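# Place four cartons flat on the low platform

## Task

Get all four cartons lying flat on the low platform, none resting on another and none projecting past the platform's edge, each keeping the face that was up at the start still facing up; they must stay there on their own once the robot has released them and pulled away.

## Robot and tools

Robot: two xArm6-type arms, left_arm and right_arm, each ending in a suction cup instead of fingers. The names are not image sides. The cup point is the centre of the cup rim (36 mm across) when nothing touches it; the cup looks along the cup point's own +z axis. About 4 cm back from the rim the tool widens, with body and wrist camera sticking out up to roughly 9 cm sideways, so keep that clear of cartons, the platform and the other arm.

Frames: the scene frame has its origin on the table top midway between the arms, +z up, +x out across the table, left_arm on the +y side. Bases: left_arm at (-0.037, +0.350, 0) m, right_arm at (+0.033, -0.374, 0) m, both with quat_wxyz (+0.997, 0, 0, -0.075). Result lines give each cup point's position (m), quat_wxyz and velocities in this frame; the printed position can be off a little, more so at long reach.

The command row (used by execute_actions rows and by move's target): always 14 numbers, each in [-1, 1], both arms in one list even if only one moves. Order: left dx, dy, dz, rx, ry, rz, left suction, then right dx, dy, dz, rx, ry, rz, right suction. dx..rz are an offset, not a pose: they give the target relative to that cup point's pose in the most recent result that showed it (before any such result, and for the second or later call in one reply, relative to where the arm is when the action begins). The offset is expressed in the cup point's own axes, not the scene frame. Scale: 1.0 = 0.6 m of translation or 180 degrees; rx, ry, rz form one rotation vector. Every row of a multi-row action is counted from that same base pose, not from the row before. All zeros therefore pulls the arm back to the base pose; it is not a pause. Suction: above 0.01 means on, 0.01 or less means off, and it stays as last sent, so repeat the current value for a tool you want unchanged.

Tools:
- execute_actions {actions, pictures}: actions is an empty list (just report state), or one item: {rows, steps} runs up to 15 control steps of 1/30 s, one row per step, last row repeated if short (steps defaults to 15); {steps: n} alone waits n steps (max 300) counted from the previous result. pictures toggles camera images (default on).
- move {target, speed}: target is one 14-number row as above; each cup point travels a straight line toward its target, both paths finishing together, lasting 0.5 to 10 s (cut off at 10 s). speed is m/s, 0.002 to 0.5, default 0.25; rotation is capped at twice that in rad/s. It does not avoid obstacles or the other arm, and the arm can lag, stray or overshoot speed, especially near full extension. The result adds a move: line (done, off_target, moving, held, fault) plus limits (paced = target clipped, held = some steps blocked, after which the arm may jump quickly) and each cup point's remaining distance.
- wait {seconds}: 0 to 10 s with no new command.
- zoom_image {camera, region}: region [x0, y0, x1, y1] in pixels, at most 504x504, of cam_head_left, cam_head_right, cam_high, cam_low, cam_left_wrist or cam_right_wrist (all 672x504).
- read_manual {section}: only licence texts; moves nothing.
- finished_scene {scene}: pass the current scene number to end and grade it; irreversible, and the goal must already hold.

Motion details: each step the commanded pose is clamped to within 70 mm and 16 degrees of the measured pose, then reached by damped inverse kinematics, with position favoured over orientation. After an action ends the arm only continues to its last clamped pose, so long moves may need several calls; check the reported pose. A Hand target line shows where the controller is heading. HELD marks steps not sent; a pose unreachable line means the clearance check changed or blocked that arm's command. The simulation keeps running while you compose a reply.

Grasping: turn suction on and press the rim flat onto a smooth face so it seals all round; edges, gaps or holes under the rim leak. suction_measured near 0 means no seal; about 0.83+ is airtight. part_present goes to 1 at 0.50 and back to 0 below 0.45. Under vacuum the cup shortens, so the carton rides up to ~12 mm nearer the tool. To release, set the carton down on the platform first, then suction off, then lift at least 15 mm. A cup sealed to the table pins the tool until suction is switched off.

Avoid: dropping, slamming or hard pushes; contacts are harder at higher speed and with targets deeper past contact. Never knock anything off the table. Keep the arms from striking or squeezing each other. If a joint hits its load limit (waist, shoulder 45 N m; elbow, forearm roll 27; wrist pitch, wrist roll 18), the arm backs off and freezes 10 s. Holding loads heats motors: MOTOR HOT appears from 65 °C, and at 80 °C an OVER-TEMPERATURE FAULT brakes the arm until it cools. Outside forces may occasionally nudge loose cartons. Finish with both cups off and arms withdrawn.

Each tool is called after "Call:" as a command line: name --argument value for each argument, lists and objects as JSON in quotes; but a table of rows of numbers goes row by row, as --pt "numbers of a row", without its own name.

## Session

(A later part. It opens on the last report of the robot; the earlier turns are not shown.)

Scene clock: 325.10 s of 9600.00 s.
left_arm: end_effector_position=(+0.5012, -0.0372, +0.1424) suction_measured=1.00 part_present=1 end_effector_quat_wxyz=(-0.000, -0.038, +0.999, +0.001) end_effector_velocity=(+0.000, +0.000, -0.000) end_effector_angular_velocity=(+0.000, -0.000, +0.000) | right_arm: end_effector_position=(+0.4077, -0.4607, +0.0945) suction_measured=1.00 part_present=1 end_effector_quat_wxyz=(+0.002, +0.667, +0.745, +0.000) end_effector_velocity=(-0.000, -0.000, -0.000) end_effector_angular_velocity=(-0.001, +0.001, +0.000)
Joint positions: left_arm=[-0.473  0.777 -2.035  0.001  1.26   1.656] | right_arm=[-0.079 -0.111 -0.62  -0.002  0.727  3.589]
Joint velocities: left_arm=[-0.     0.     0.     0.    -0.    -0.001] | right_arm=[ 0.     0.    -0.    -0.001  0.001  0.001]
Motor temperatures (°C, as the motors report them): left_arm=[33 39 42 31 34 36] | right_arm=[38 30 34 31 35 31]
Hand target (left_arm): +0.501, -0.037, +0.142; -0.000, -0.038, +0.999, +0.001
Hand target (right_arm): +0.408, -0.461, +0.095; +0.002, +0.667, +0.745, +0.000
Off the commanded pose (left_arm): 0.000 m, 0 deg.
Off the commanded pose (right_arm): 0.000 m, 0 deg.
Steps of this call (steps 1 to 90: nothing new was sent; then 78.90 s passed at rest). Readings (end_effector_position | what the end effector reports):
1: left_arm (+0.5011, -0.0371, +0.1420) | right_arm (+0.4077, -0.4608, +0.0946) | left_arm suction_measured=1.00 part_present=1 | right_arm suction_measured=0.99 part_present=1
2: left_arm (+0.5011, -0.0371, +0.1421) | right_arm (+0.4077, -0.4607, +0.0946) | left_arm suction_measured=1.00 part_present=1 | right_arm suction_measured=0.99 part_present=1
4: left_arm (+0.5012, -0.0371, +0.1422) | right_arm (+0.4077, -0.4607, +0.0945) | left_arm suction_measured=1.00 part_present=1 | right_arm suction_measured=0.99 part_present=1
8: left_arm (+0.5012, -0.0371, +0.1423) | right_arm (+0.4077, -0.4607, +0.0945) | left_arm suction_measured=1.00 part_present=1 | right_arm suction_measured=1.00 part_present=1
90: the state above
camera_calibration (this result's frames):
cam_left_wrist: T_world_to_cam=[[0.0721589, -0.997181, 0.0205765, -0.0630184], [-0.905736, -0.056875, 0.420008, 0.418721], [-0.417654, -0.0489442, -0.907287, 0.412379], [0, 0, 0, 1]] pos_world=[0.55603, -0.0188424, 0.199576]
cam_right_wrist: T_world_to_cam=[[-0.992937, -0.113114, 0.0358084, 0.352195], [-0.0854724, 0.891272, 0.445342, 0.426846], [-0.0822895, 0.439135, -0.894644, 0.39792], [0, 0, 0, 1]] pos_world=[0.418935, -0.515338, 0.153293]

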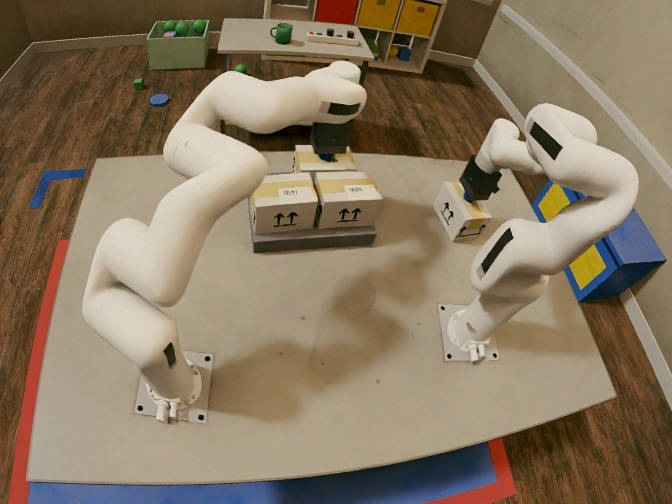

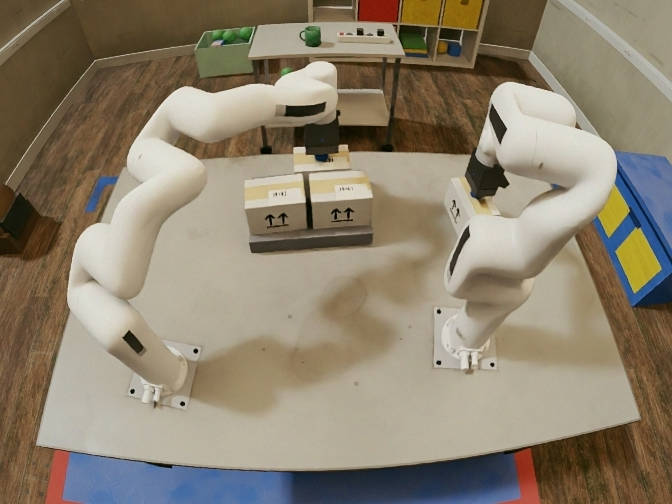

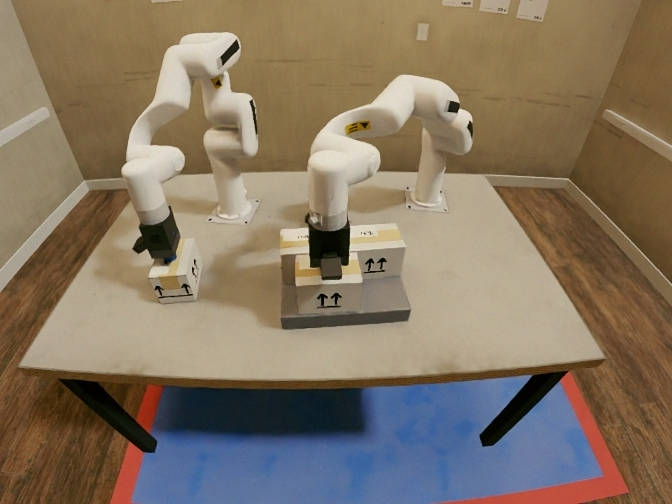

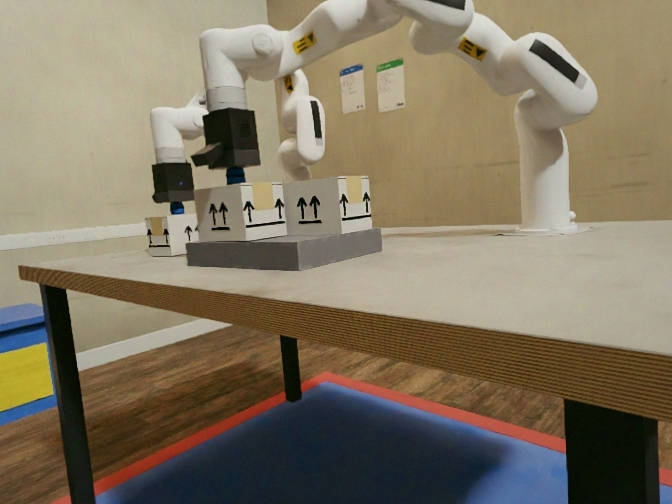

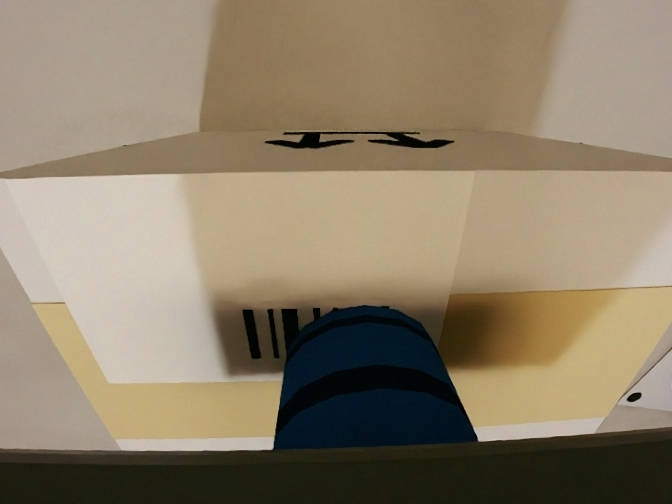

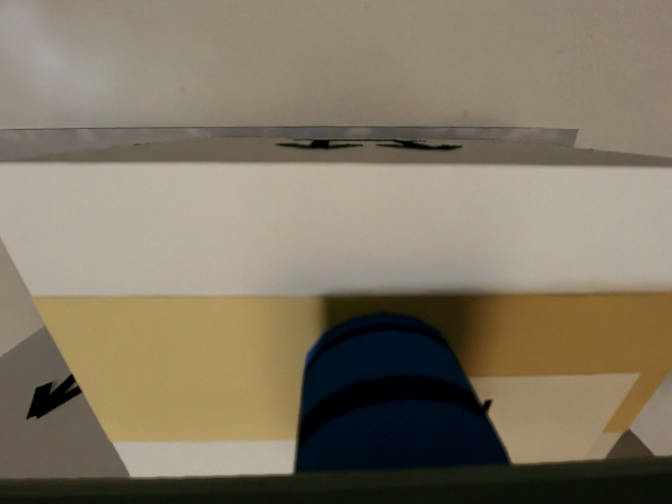

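Call:
move --target '[0, 0, -0.0167, 0, 0, 0, 1, 0, 0, -0.1167, 0, 0, -0.1111, 1]' --speed 0.3

Call:
move --target '[0.0008, 0.2042, 0, 0, 0, -0.0033, 1, 0.2283, 0.357, 0, 0, 0, -0.2222, 1]' --speed 0.35

Scene clock: 355.57 s of 9600.00 s.
left_arm: end_effector_position=(+0.5012, -0.0371, +0.1522) suction_measured=1.00 part_present=1 end_effector_quat_wxyz=(-0.001, -0.038, +0.999, +0.001) end_effector_velocity=(+0.000, -0.000, +0.001) end_effector_angular_velocity=(+0.000, -0.002, -0.003) | right_arm: end_effector_position=(+0.4072, -0.4607, +0.1640) suction_measured=1.00 part_present=1 end_effector_quat_wxyz=(+0.001, +0.528, +0.849, -0.000) end_effector_velocity=(+0.002, -0.000, +0.003) end_effector_angular_velocity=(+0.000, -0.004, +0.007)
Joint positions: left_arm=[-0.473  0.773 -2.056  0.001  1.286  1.656] | right_arm=[-0.079 -0.243 -0.713 -0.002  0.954  3.241]
Joint velocities: left_arm=[-0.    -0.    -0.001  0.001 -0.     0.002] | right_arm=[ 0.    -0.002 -0.007  0.002  0.005 -0.008]
Motor temperatures (°C, as the motors report them): left_arm=[33 39 42 31 34 36] | right_arm=[38 30 34 31 35 31]
Hand target (left_arm): +0.501, -0.037, +0.152; -0.000, -0.038, +0.999, +0.001
Hand target (right_arm): +0.408, -0.461, +0.165; +0.002, +0.527, +0.850, -0.000
Off the commanded pose (left_arm): 0.000 m, 0 deg.
Off the commanded pose (right_arm): 0.001 m, 0 deg.
After step 90, 26.40 s passed at rest.
move: done
camera_calibration (this result's frames):
cam_left_wrist: T_world_to_cam=[[0.0721956, -0.997182, 0.0203899, -0.0631679], [-0.905643, -0.0569762, 0.420197, 0.414456], [-0.417851, -0.0488023, -0.907204, 0.421407], [0, 0, 0, 1]] pos_world=[0.555995, -0.0188101, 0.209437]
cam_right_wrist: T_world_to_cam=[[-0.894688, -0.445068, 0.0380374, 0.155941], [-0.383609, 0.809178, 0.445056, 0.479495], [-0.228859, 0.383595, -0.894694, 0.494152], [0, 0, 0, 1]] pos_world=[0.436549, -0.508147, 0.222781]

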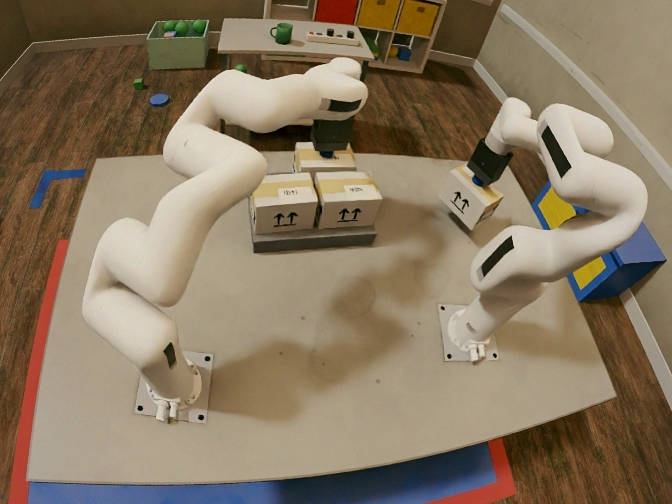

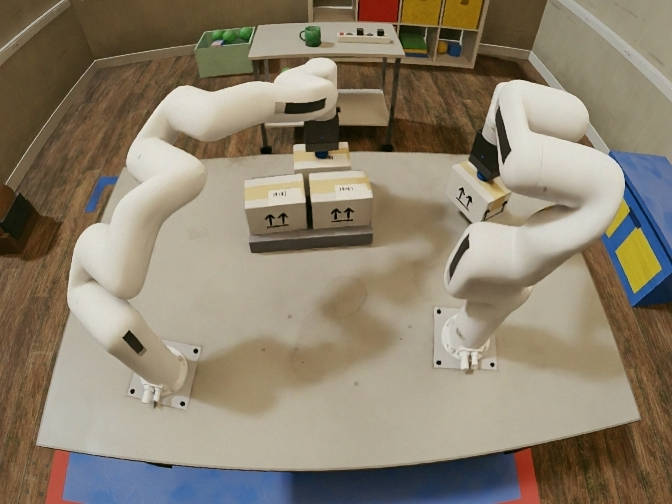

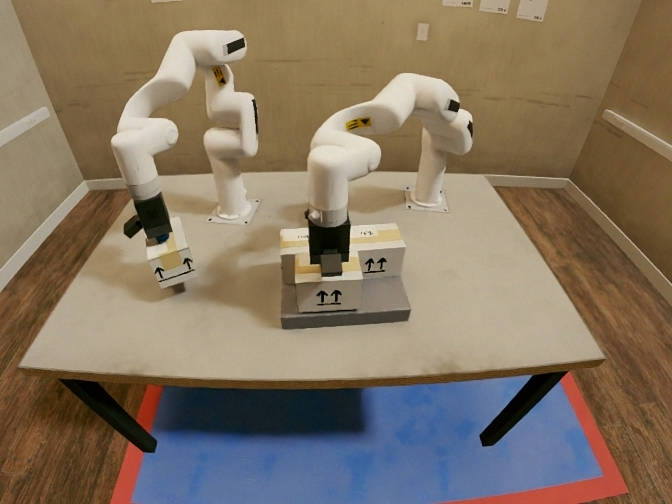

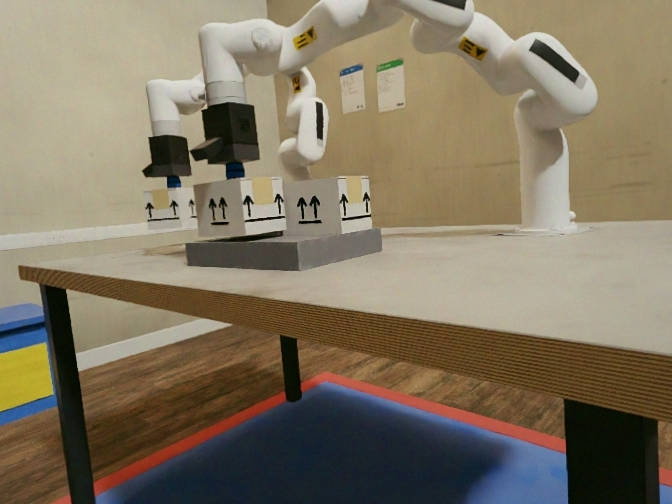

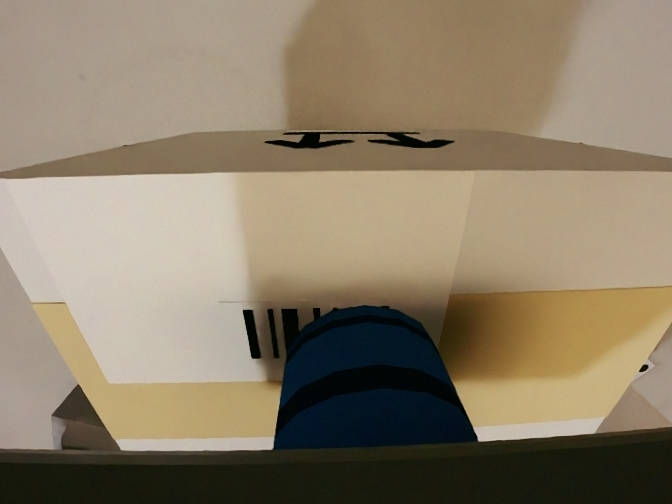

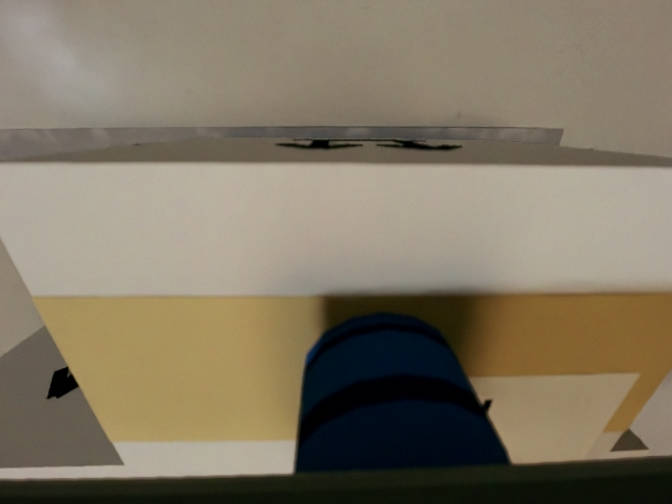

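Scene clock: 357.13 s of 9600.00 s.
left_arm: end_effector_position=(+0.4908, +0.0846, +0.1521) suction_measured=1.00 part_present=1 end_effector_quat_wxyz=(-0.001, -0.043, +0.999, +0.001) end_effector_velocity=(+0.001, +0.001, +0.001) end_effector_angular_velocity=(-0.001, -0.001, +0.002) | right_arm: end_effector_position=(+0.5388, -0.2430, +0.1638) suction_measured=1.00 part_present=1 end_effector_quat_wxyz=(+0.001, +0.206, +0.979, -0.000) end_effector_velocity=(+0.002, +0.002, +0.001) end_effector_angular_velocity=(+0.001, +0.000, +0.003)
Joint positions: left_arm=[-0.315  0.464 -1.561  0.001  1.1    1.804] | right_arm=[ 0.402  0.215 -1.239 -0.001  1.022  3.024]
Joint velocities: left_arm=[ 0.002 -0.002  0.002  0.    -0.002  0.   ] | right_arm=[ 0.002  0.005 -0.009  0.001  0.004 -0.002]
Motor temperatures (°C, as the motors report them): left_arm=[33 39 42 31 34 36] | right_arm=[38 30 35 31 35 31]
Hand target (left_arm): +0.491, +0.085, +0.152; -0.001, -0.043, +0.999, +0.001
Hand target (right_arm): +0.539, -0.243, +0.164; +0.001, +0.205, +0.979, -0.000
Off the commanded pose (left_arm): 0.001 m, 0 deg.
Off the commanded pose (right_arm): 0.000 m, 0 deg.
move: done
camera_calibration (this result's frames):
cam_left_wrist: T_world_to_cam=[[0.0819917, -0.996417, 0.0207557, 0.0540655], [-0.904812, -0.0656902, 0.420714, 0.412305], [-0.417843, -0.053275, -0.906956, 0.42326], [0, 0, 0, 1]] pos_world=[0.545482, 0.103505, 0.209294]
cam_right_wrist: T_world_to_cam=[[-0.400166, -0.915648, 0.0381672, -0.0102508], [-0.813569, 0.37411, 0.445137, 0.479769], [-0.421868, 0.147077, -0.894649, 0.487027], [0, 0, 0, 1]] pos_world=[0.591684, -0.260503, 0.222546]

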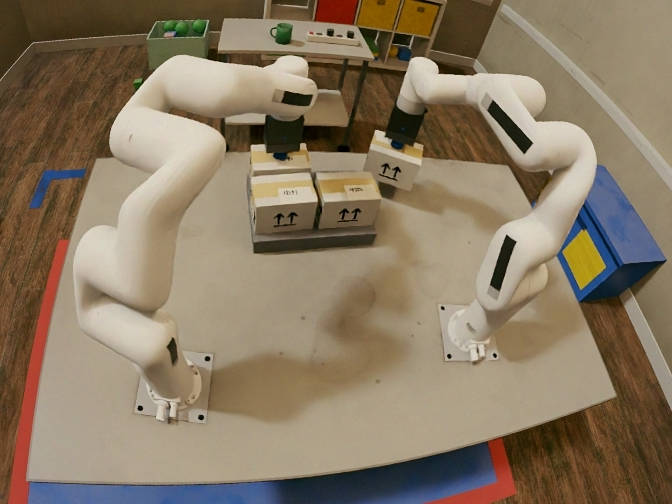

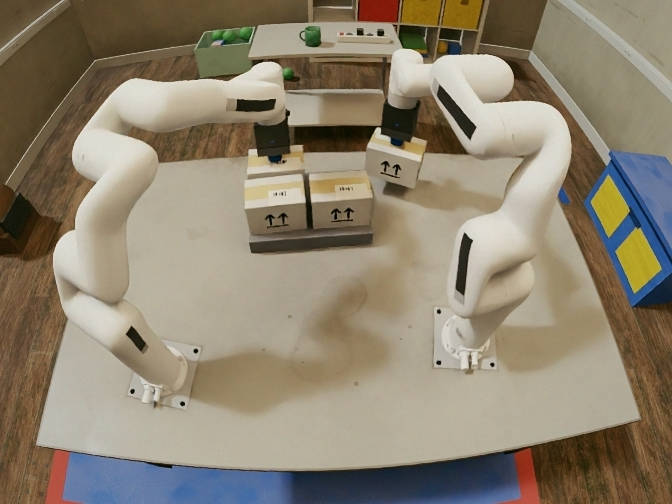

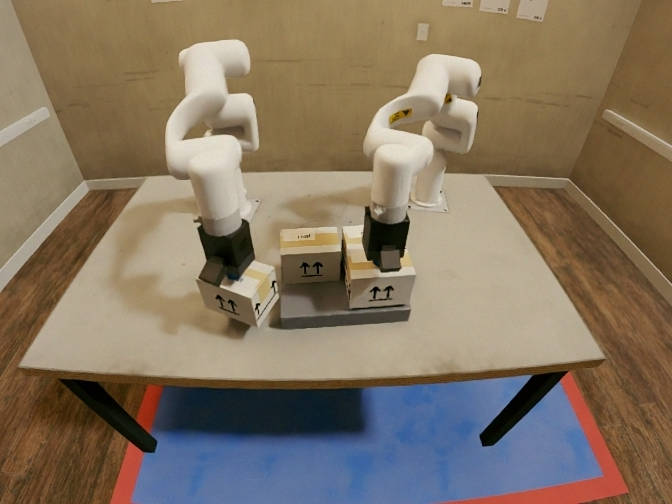

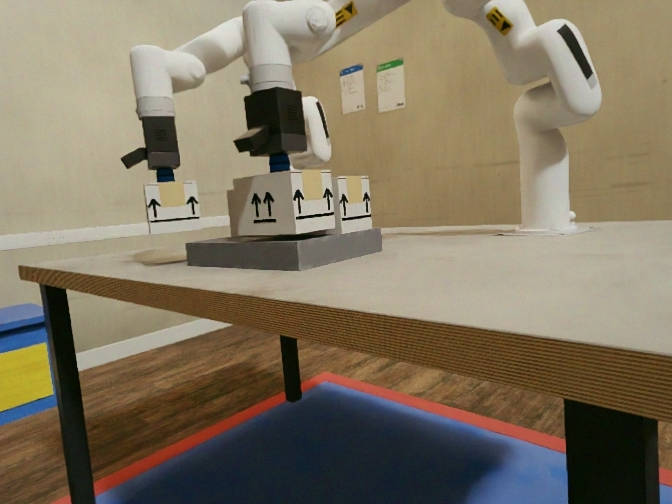

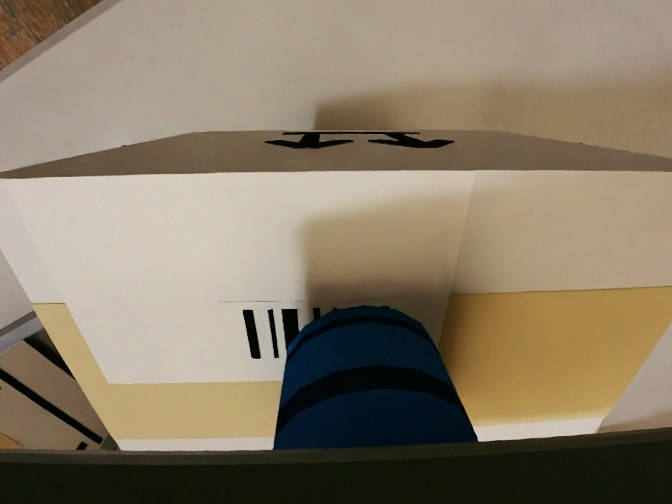

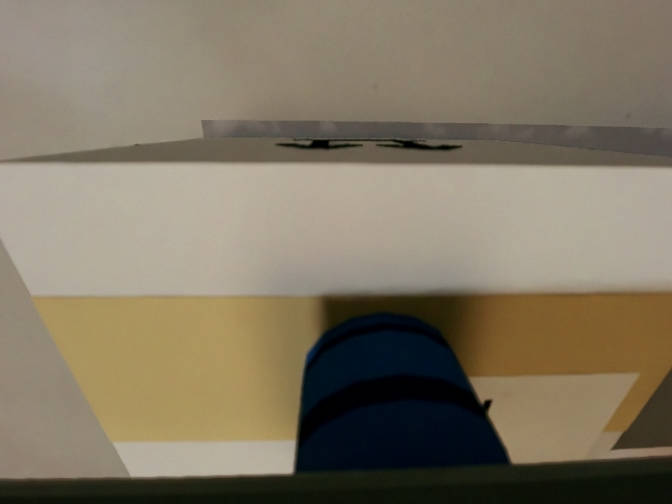

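Call:
zoom_image --camera "cam_right_wrist" --region '[120, 100, 320, 180]'

Call:
zoom_image --camera "cam_right_wrist" --region '[420, 100, 672, 180]'

Call:
zoom_image --camera "cam_high" --region '[320, 230, 440, 335]'

Call:
zoom_image --camera "cam_low" --region '[210, 160, 400, 280]'

Region (120, 100, 320, 180) of cam_right_wrist's 672x504 image, scaled by 2.520, with more detail than that image has; it fills the top 202 rows of this view, and the rest is white.

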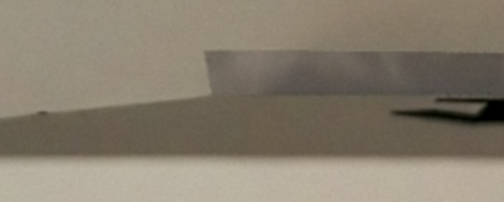

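Region (420, 100, 672, 180) of cam_right_wrist's 672x504 image, scaled by 2.000, with more detail than that image has; it fills the top 160 rows of this view, and the rest is white.

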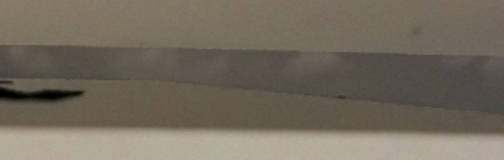

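Region (320, 230, 440, 335) of cam_high's 672x504 image, scaled by 4.200, with more detail than that image has; it fills the top 441 rows of this view, and the rest is white.

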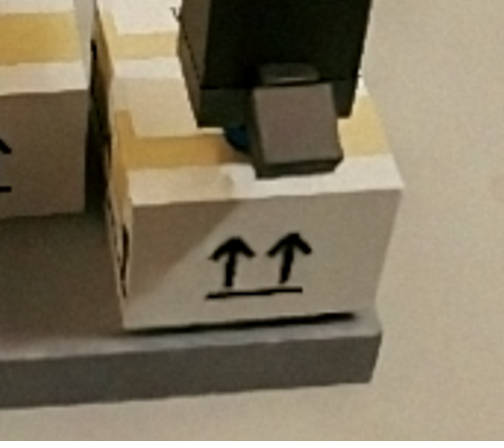

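Region (210, 160, 400, 280) of cam_low's 672x504 image, scaled by 2.653, with more detail than that image has; it fills the top 318 rows of this view, and the rest is white.

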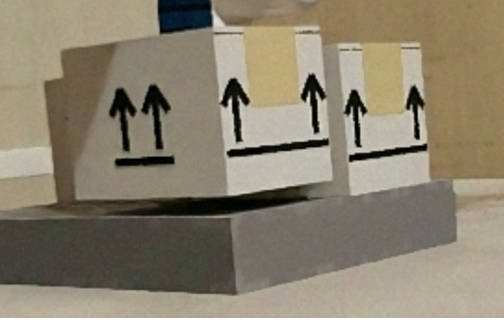

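Call:
move --target '[-0.0033, 0, 0.0258, 0, 0, 0, 1, 0.0613, 0.0987, 0, 0, 0, -0.1539, 1]' --speed 0.3

Call:
execute_actions --actions '[{"rows": [[0, 0, 0, 0, 0, 0, 0, 0, 0, 0, 0, 0, 0, 1]], "steps": 10}]'

Scene clock: 409.27 s of 9600.00 s.
left_arm: end_effector_position=(+0.4938, +0.0842, +0.1392) suction_measured=1.00 part_present=1 end_effector_quat_wxyz=(+0.001, -0.043, +0.999, -0.000) end_effector_velocity=(-0.001, +0.000, -0.002) end_effector_angular_velocity=(+0.002, +0.003, +0.001) | right_arm: end_effector_position=(+0.5291, -0.1741, +0.1638) suction_measured=1.00 part_present=1 end_effector_quat_wxyz=(+0.001, -0.034, +0.999, -0.000) end_effector_velocity=(+0.000, +0.002, +0.001) end_effector_angular_velocity=(+0.001, -0.001, +0.008)
Joint positions: left_arm=[-0.314  0.483 -1.55   0.001  1.065  1.805] | right_arm=[ 0.532  0.256 -1.294 -0.001  1.036  2.671]
Joint velocities: left_arm=[ 0.     0.002  0.002  0.     0.    -0.001] | right_arm=[ 0.003 -0.    -0.003  0.     0.002 -0.005]
Motor temperatures (°C, as the motors report them): left_arm=[33 39 42 31 34 36] | right_arm=[38 31 36 31 35 31]
Hand target (left_arm): +0.493, +0.085, +0.137; -0.001, -0.043, +0.999, +0.001
Hand target (right_arm): +0.529, -0.174, +0.164; +0.001, -0.035, +0.999, -0.000
Off the commanded pose (left_arm): 0.003 m, 0 deg.
Off the commanded pose (right_arm): 0.000 m, 0 deg.
After step 90, 47.87 s passed at rest.
move: done
camera_calibration (this result's frames):
cam_left_wrist: T_world_to_cam=[[0.0818192, -0.996373, 0.0233844, 0.0534071], [-0.906676, -0.0646705, 0.416842, 0.421847], [-0.413818, -0.0553077, -0.908678, 0.411157], [0, 0, 0, 1]] pos_world=[0.548253, 0.103235, 0.196517]
cam_right_wrist: T_world_to_cam=[[0.0705165, -0.996747, 0.0390157, -0.214292], [-0.894307, -0.0458466, 0.4451, 0.415712], [-0.441863, -0.0662788, -0.894631, 0.446234], [0, 0, 0, 1]] pos_world=[0.58406, -0.16496, 0.222542]

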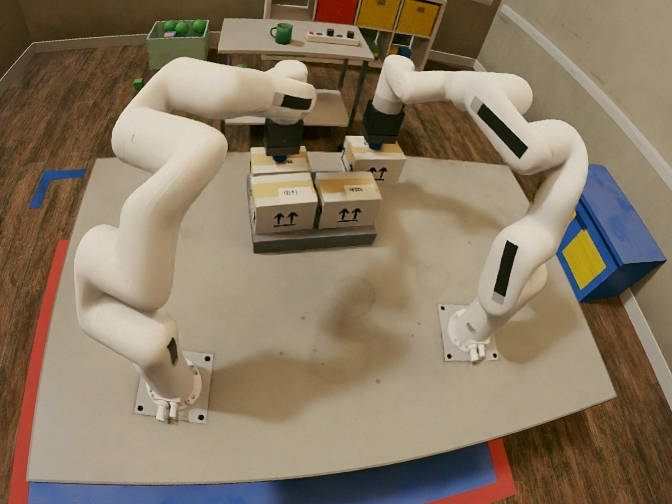

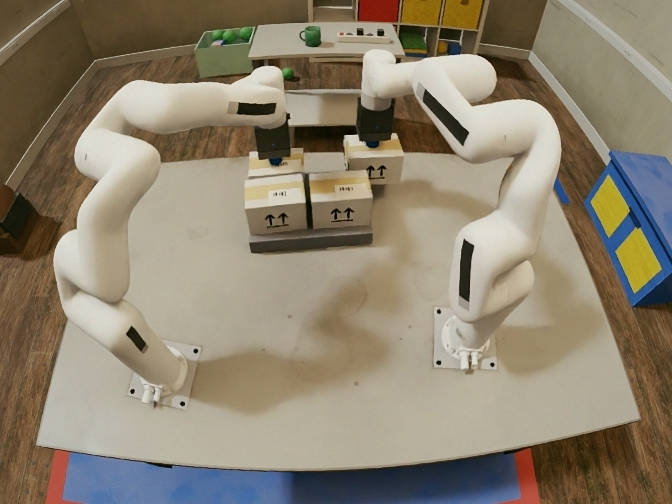

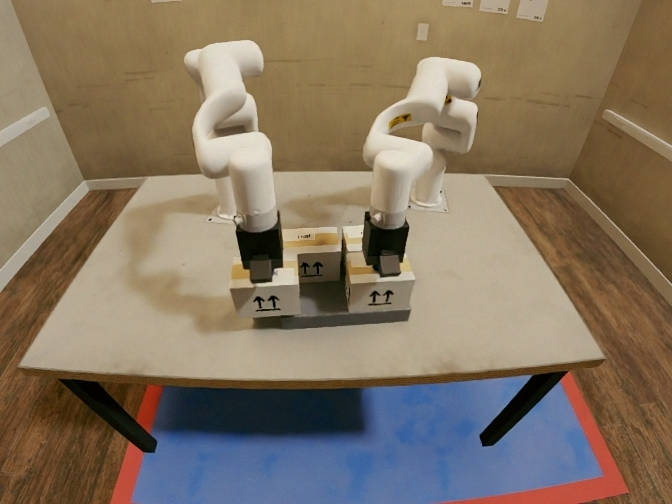

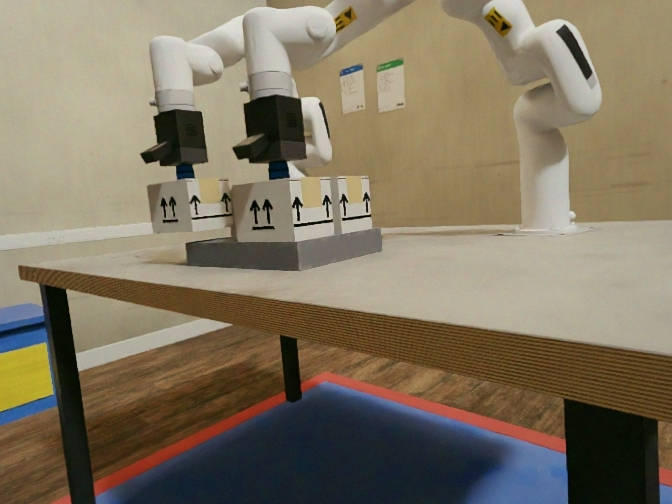

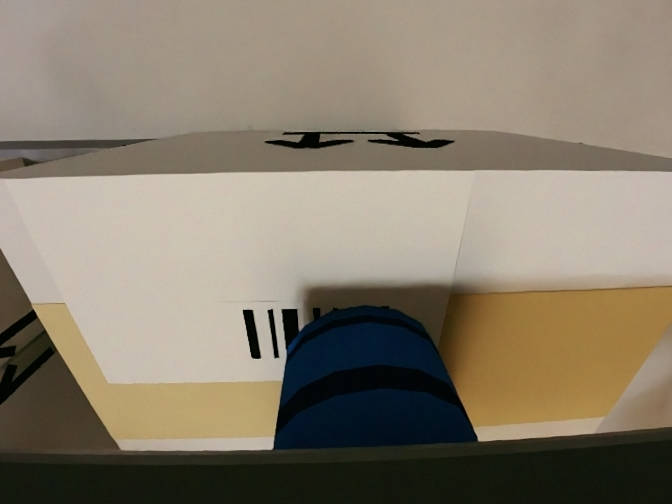

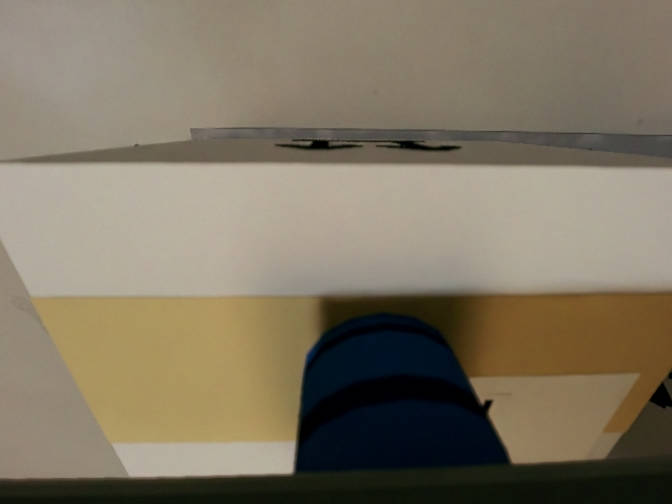

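Scene clock: 409.60 s of 9600.00 s.
left_arm: end_effector_position=(+0.4946, +0.0839, +0.1404) suction_measured=0.00 part_present=0 end_effector_quat_wxyz=(+0.003, -0.043, +0.999, -0.001) end_effector_velocity=(-0.001, +0.001, -0.002) end_effector_angular_velocity=(+0.003, +0.005, +0.000) | right_arm: end_effector_position=(+0.5291, -0.1741, +0.1638) suction_measured=1.00 part_present=1 end_effector_quat_wxyz=(+0.001, -0.034, +0.999, -0.000) end_effector_velocity=(-0.000, +0.000, -0.001) end_effector_angular_velocity=(-0.000, +0.001, +0.000)
Joint positions: left_arm=[-0.314  0.482 -1.552  0.001  1.064  1.805] | right_arm=[ 0.532  0.256 -1.294 -0.001  1.036  2.671]
Joint velocities: left_arm=[-0.     0.002  0.002  0.001  0.001 -0.   ] | right_arm=[ 0.001  0.001  0.    -0.    -0.001  0.   ]
Motor temperatures (°C, as the motors report them): left_arm=[33 39 42 31 34 36] | right_arm=[38 31 36 31 35 31]
Hand target (left_arm): +0.494, +0.084, +0.139; +0.001, -0.043, +0.999, -0.000
Hand target (right_arm): +0.529, -0.174, +0.164; +0.001, -0.034, +0.999, -0.000
Off the commanded pose (left_arm): 0.002 m, 0 deg.
Off the commanded pose (right_arm): 0.000 m, 0 deg.
Steps of this call (steps 1 to 10: all 10 steps of this action). Readings (end_effector_position | what the end effector reports):
1: left_arm (+0.4938, +0.0842, +0.1391) | right_arm (+0.5291, -0.1740, +0.1638) | left_arm suction_measured=0.78 part_present=1 | right_arm suction_measured=1.00 part_present=1
2: left_arm (+0.4939, +0.0842, +0.1394) | right_arm (+0.5290, -0.1740, +0.1638) | left_arm suction_measured=0.26 part_present=0 | right_arm suction_measured=1.00 part_present=1
4: left_arm (+0.4949, +0.0838, +0.1407) | right_arm (+0.5291, -0.1741, +0.1638) | left_arm suction_measured=0.00 part_present=0 | right_arm suction_measured=1.00 part_present=1
8: left_arm (+0.4948, +0.0838, +0.1408) | right_arm (+0.5291, -0.1741, +0.1638) | left_arm suction_measured=0.00 part_present=0 | right_arm suction_measured=1.00 part_present=1
10: the state above
camera_calibration (this result's frames):
cam_left_wrist: T_world_to_cam=[[0.0817923, -0.996334, 0.025053, 0.0527474], [-0.907885, -0.0641139, 0.414288, 0.422899], [-0.411163, -0.0566308, -0.909801, 0.411569], [0, 0, 0, 1]] pos_world=[0.548851, 0.102975, 0.197923]
cam_right_wrist: T_world_to_cam=[[0.0704498, -0.996752, 0.03902, -0.214289], [-0.894309, -0.0457848, 0.445101, 0.415729], [-0.441868, -0.0662532, -0.89463, 0.446244], [0, 0, 0, 1]] pos_world=[0.584068, -0.164994, 0.222544]

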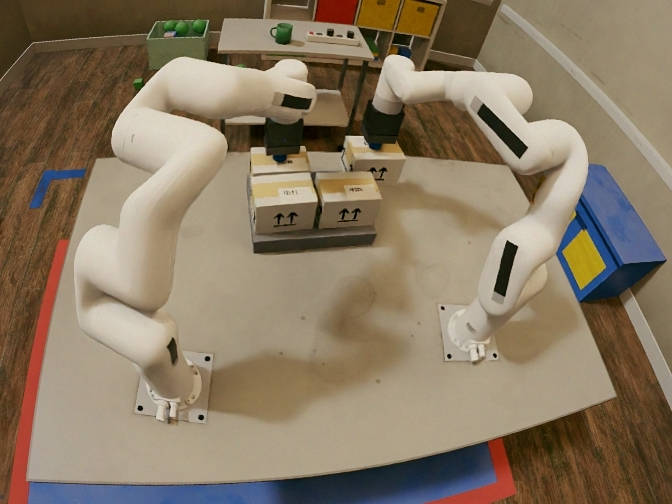

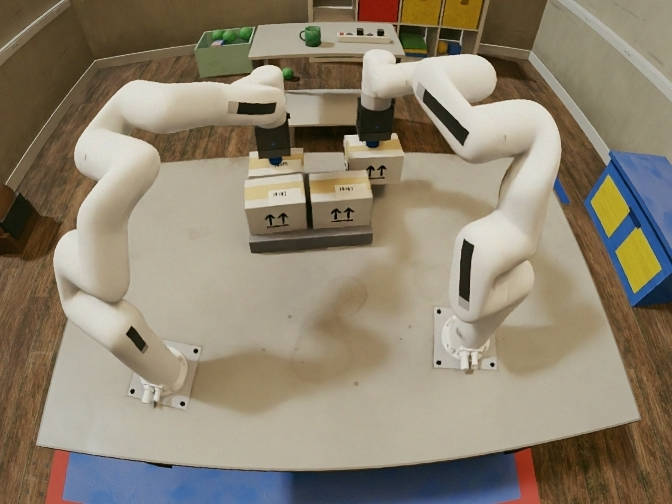

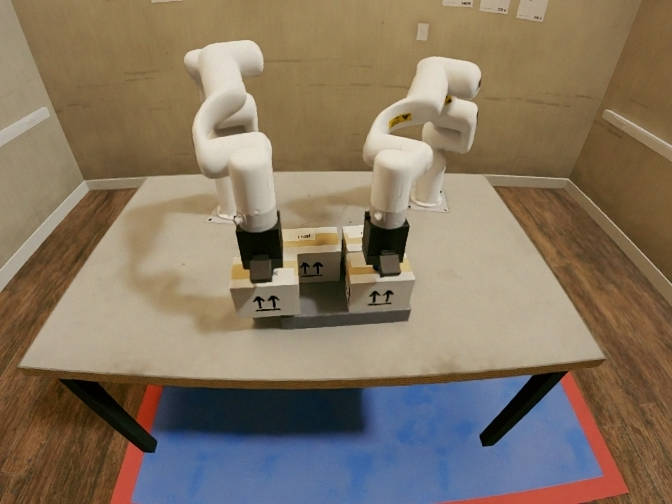

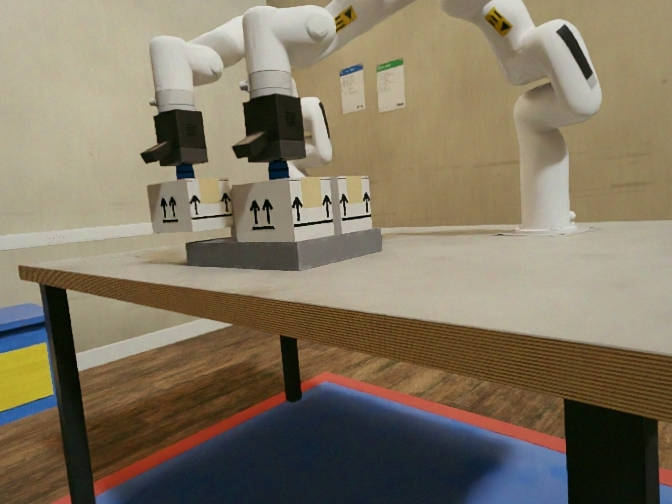

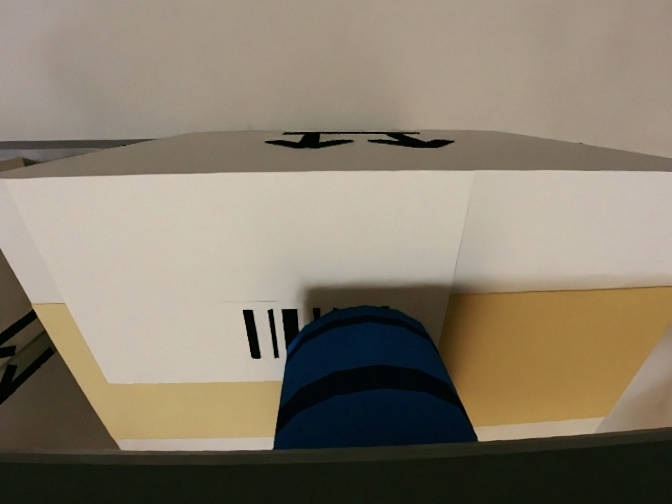

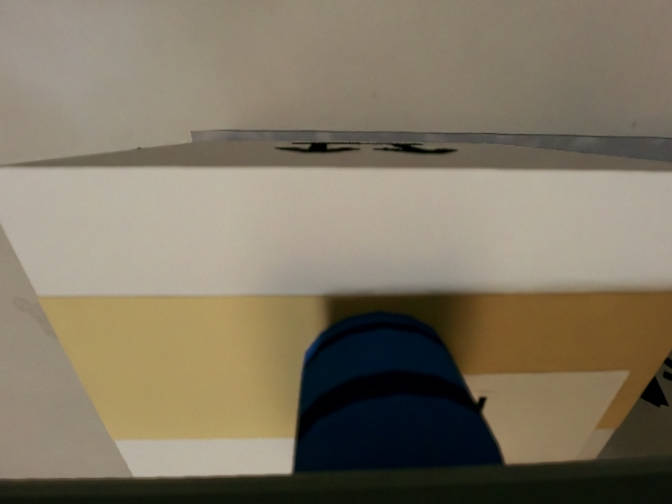

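Call:
zoom_image --camera "cam_left_wrist" --region '[0, 110, 250, 200]'

Call:
zoom_image --camera "cam_left_wrist" --region '[420, 110, 672, 200]'

Call:
zoom_image --camera "cam_high" --region '[220, 220, 430, 340]'

Region (0, 110, 250, 200) of cam_left_wrist's 672x504 image, scaled by 2.016, with more detail than that image has; it fills the top 181 rows of this view, and the rest is white.

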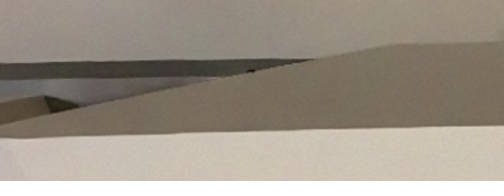

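Region (420, 110, 672, 200) of cam_left_wrist's 672x504 image, scaled by 2.000, with more detail than that image has; it fills the top 180 rows of this view, and the rest is white.

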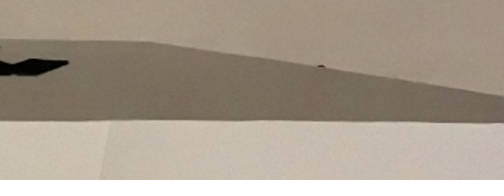

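Region (220, 220, 430, 340) of cam_high's 672x504 image, scaled by 2.400, with more detail than that image has; it fills the top 288 rows of this view, and the rest is white.

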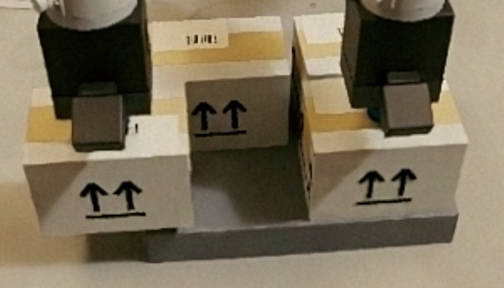

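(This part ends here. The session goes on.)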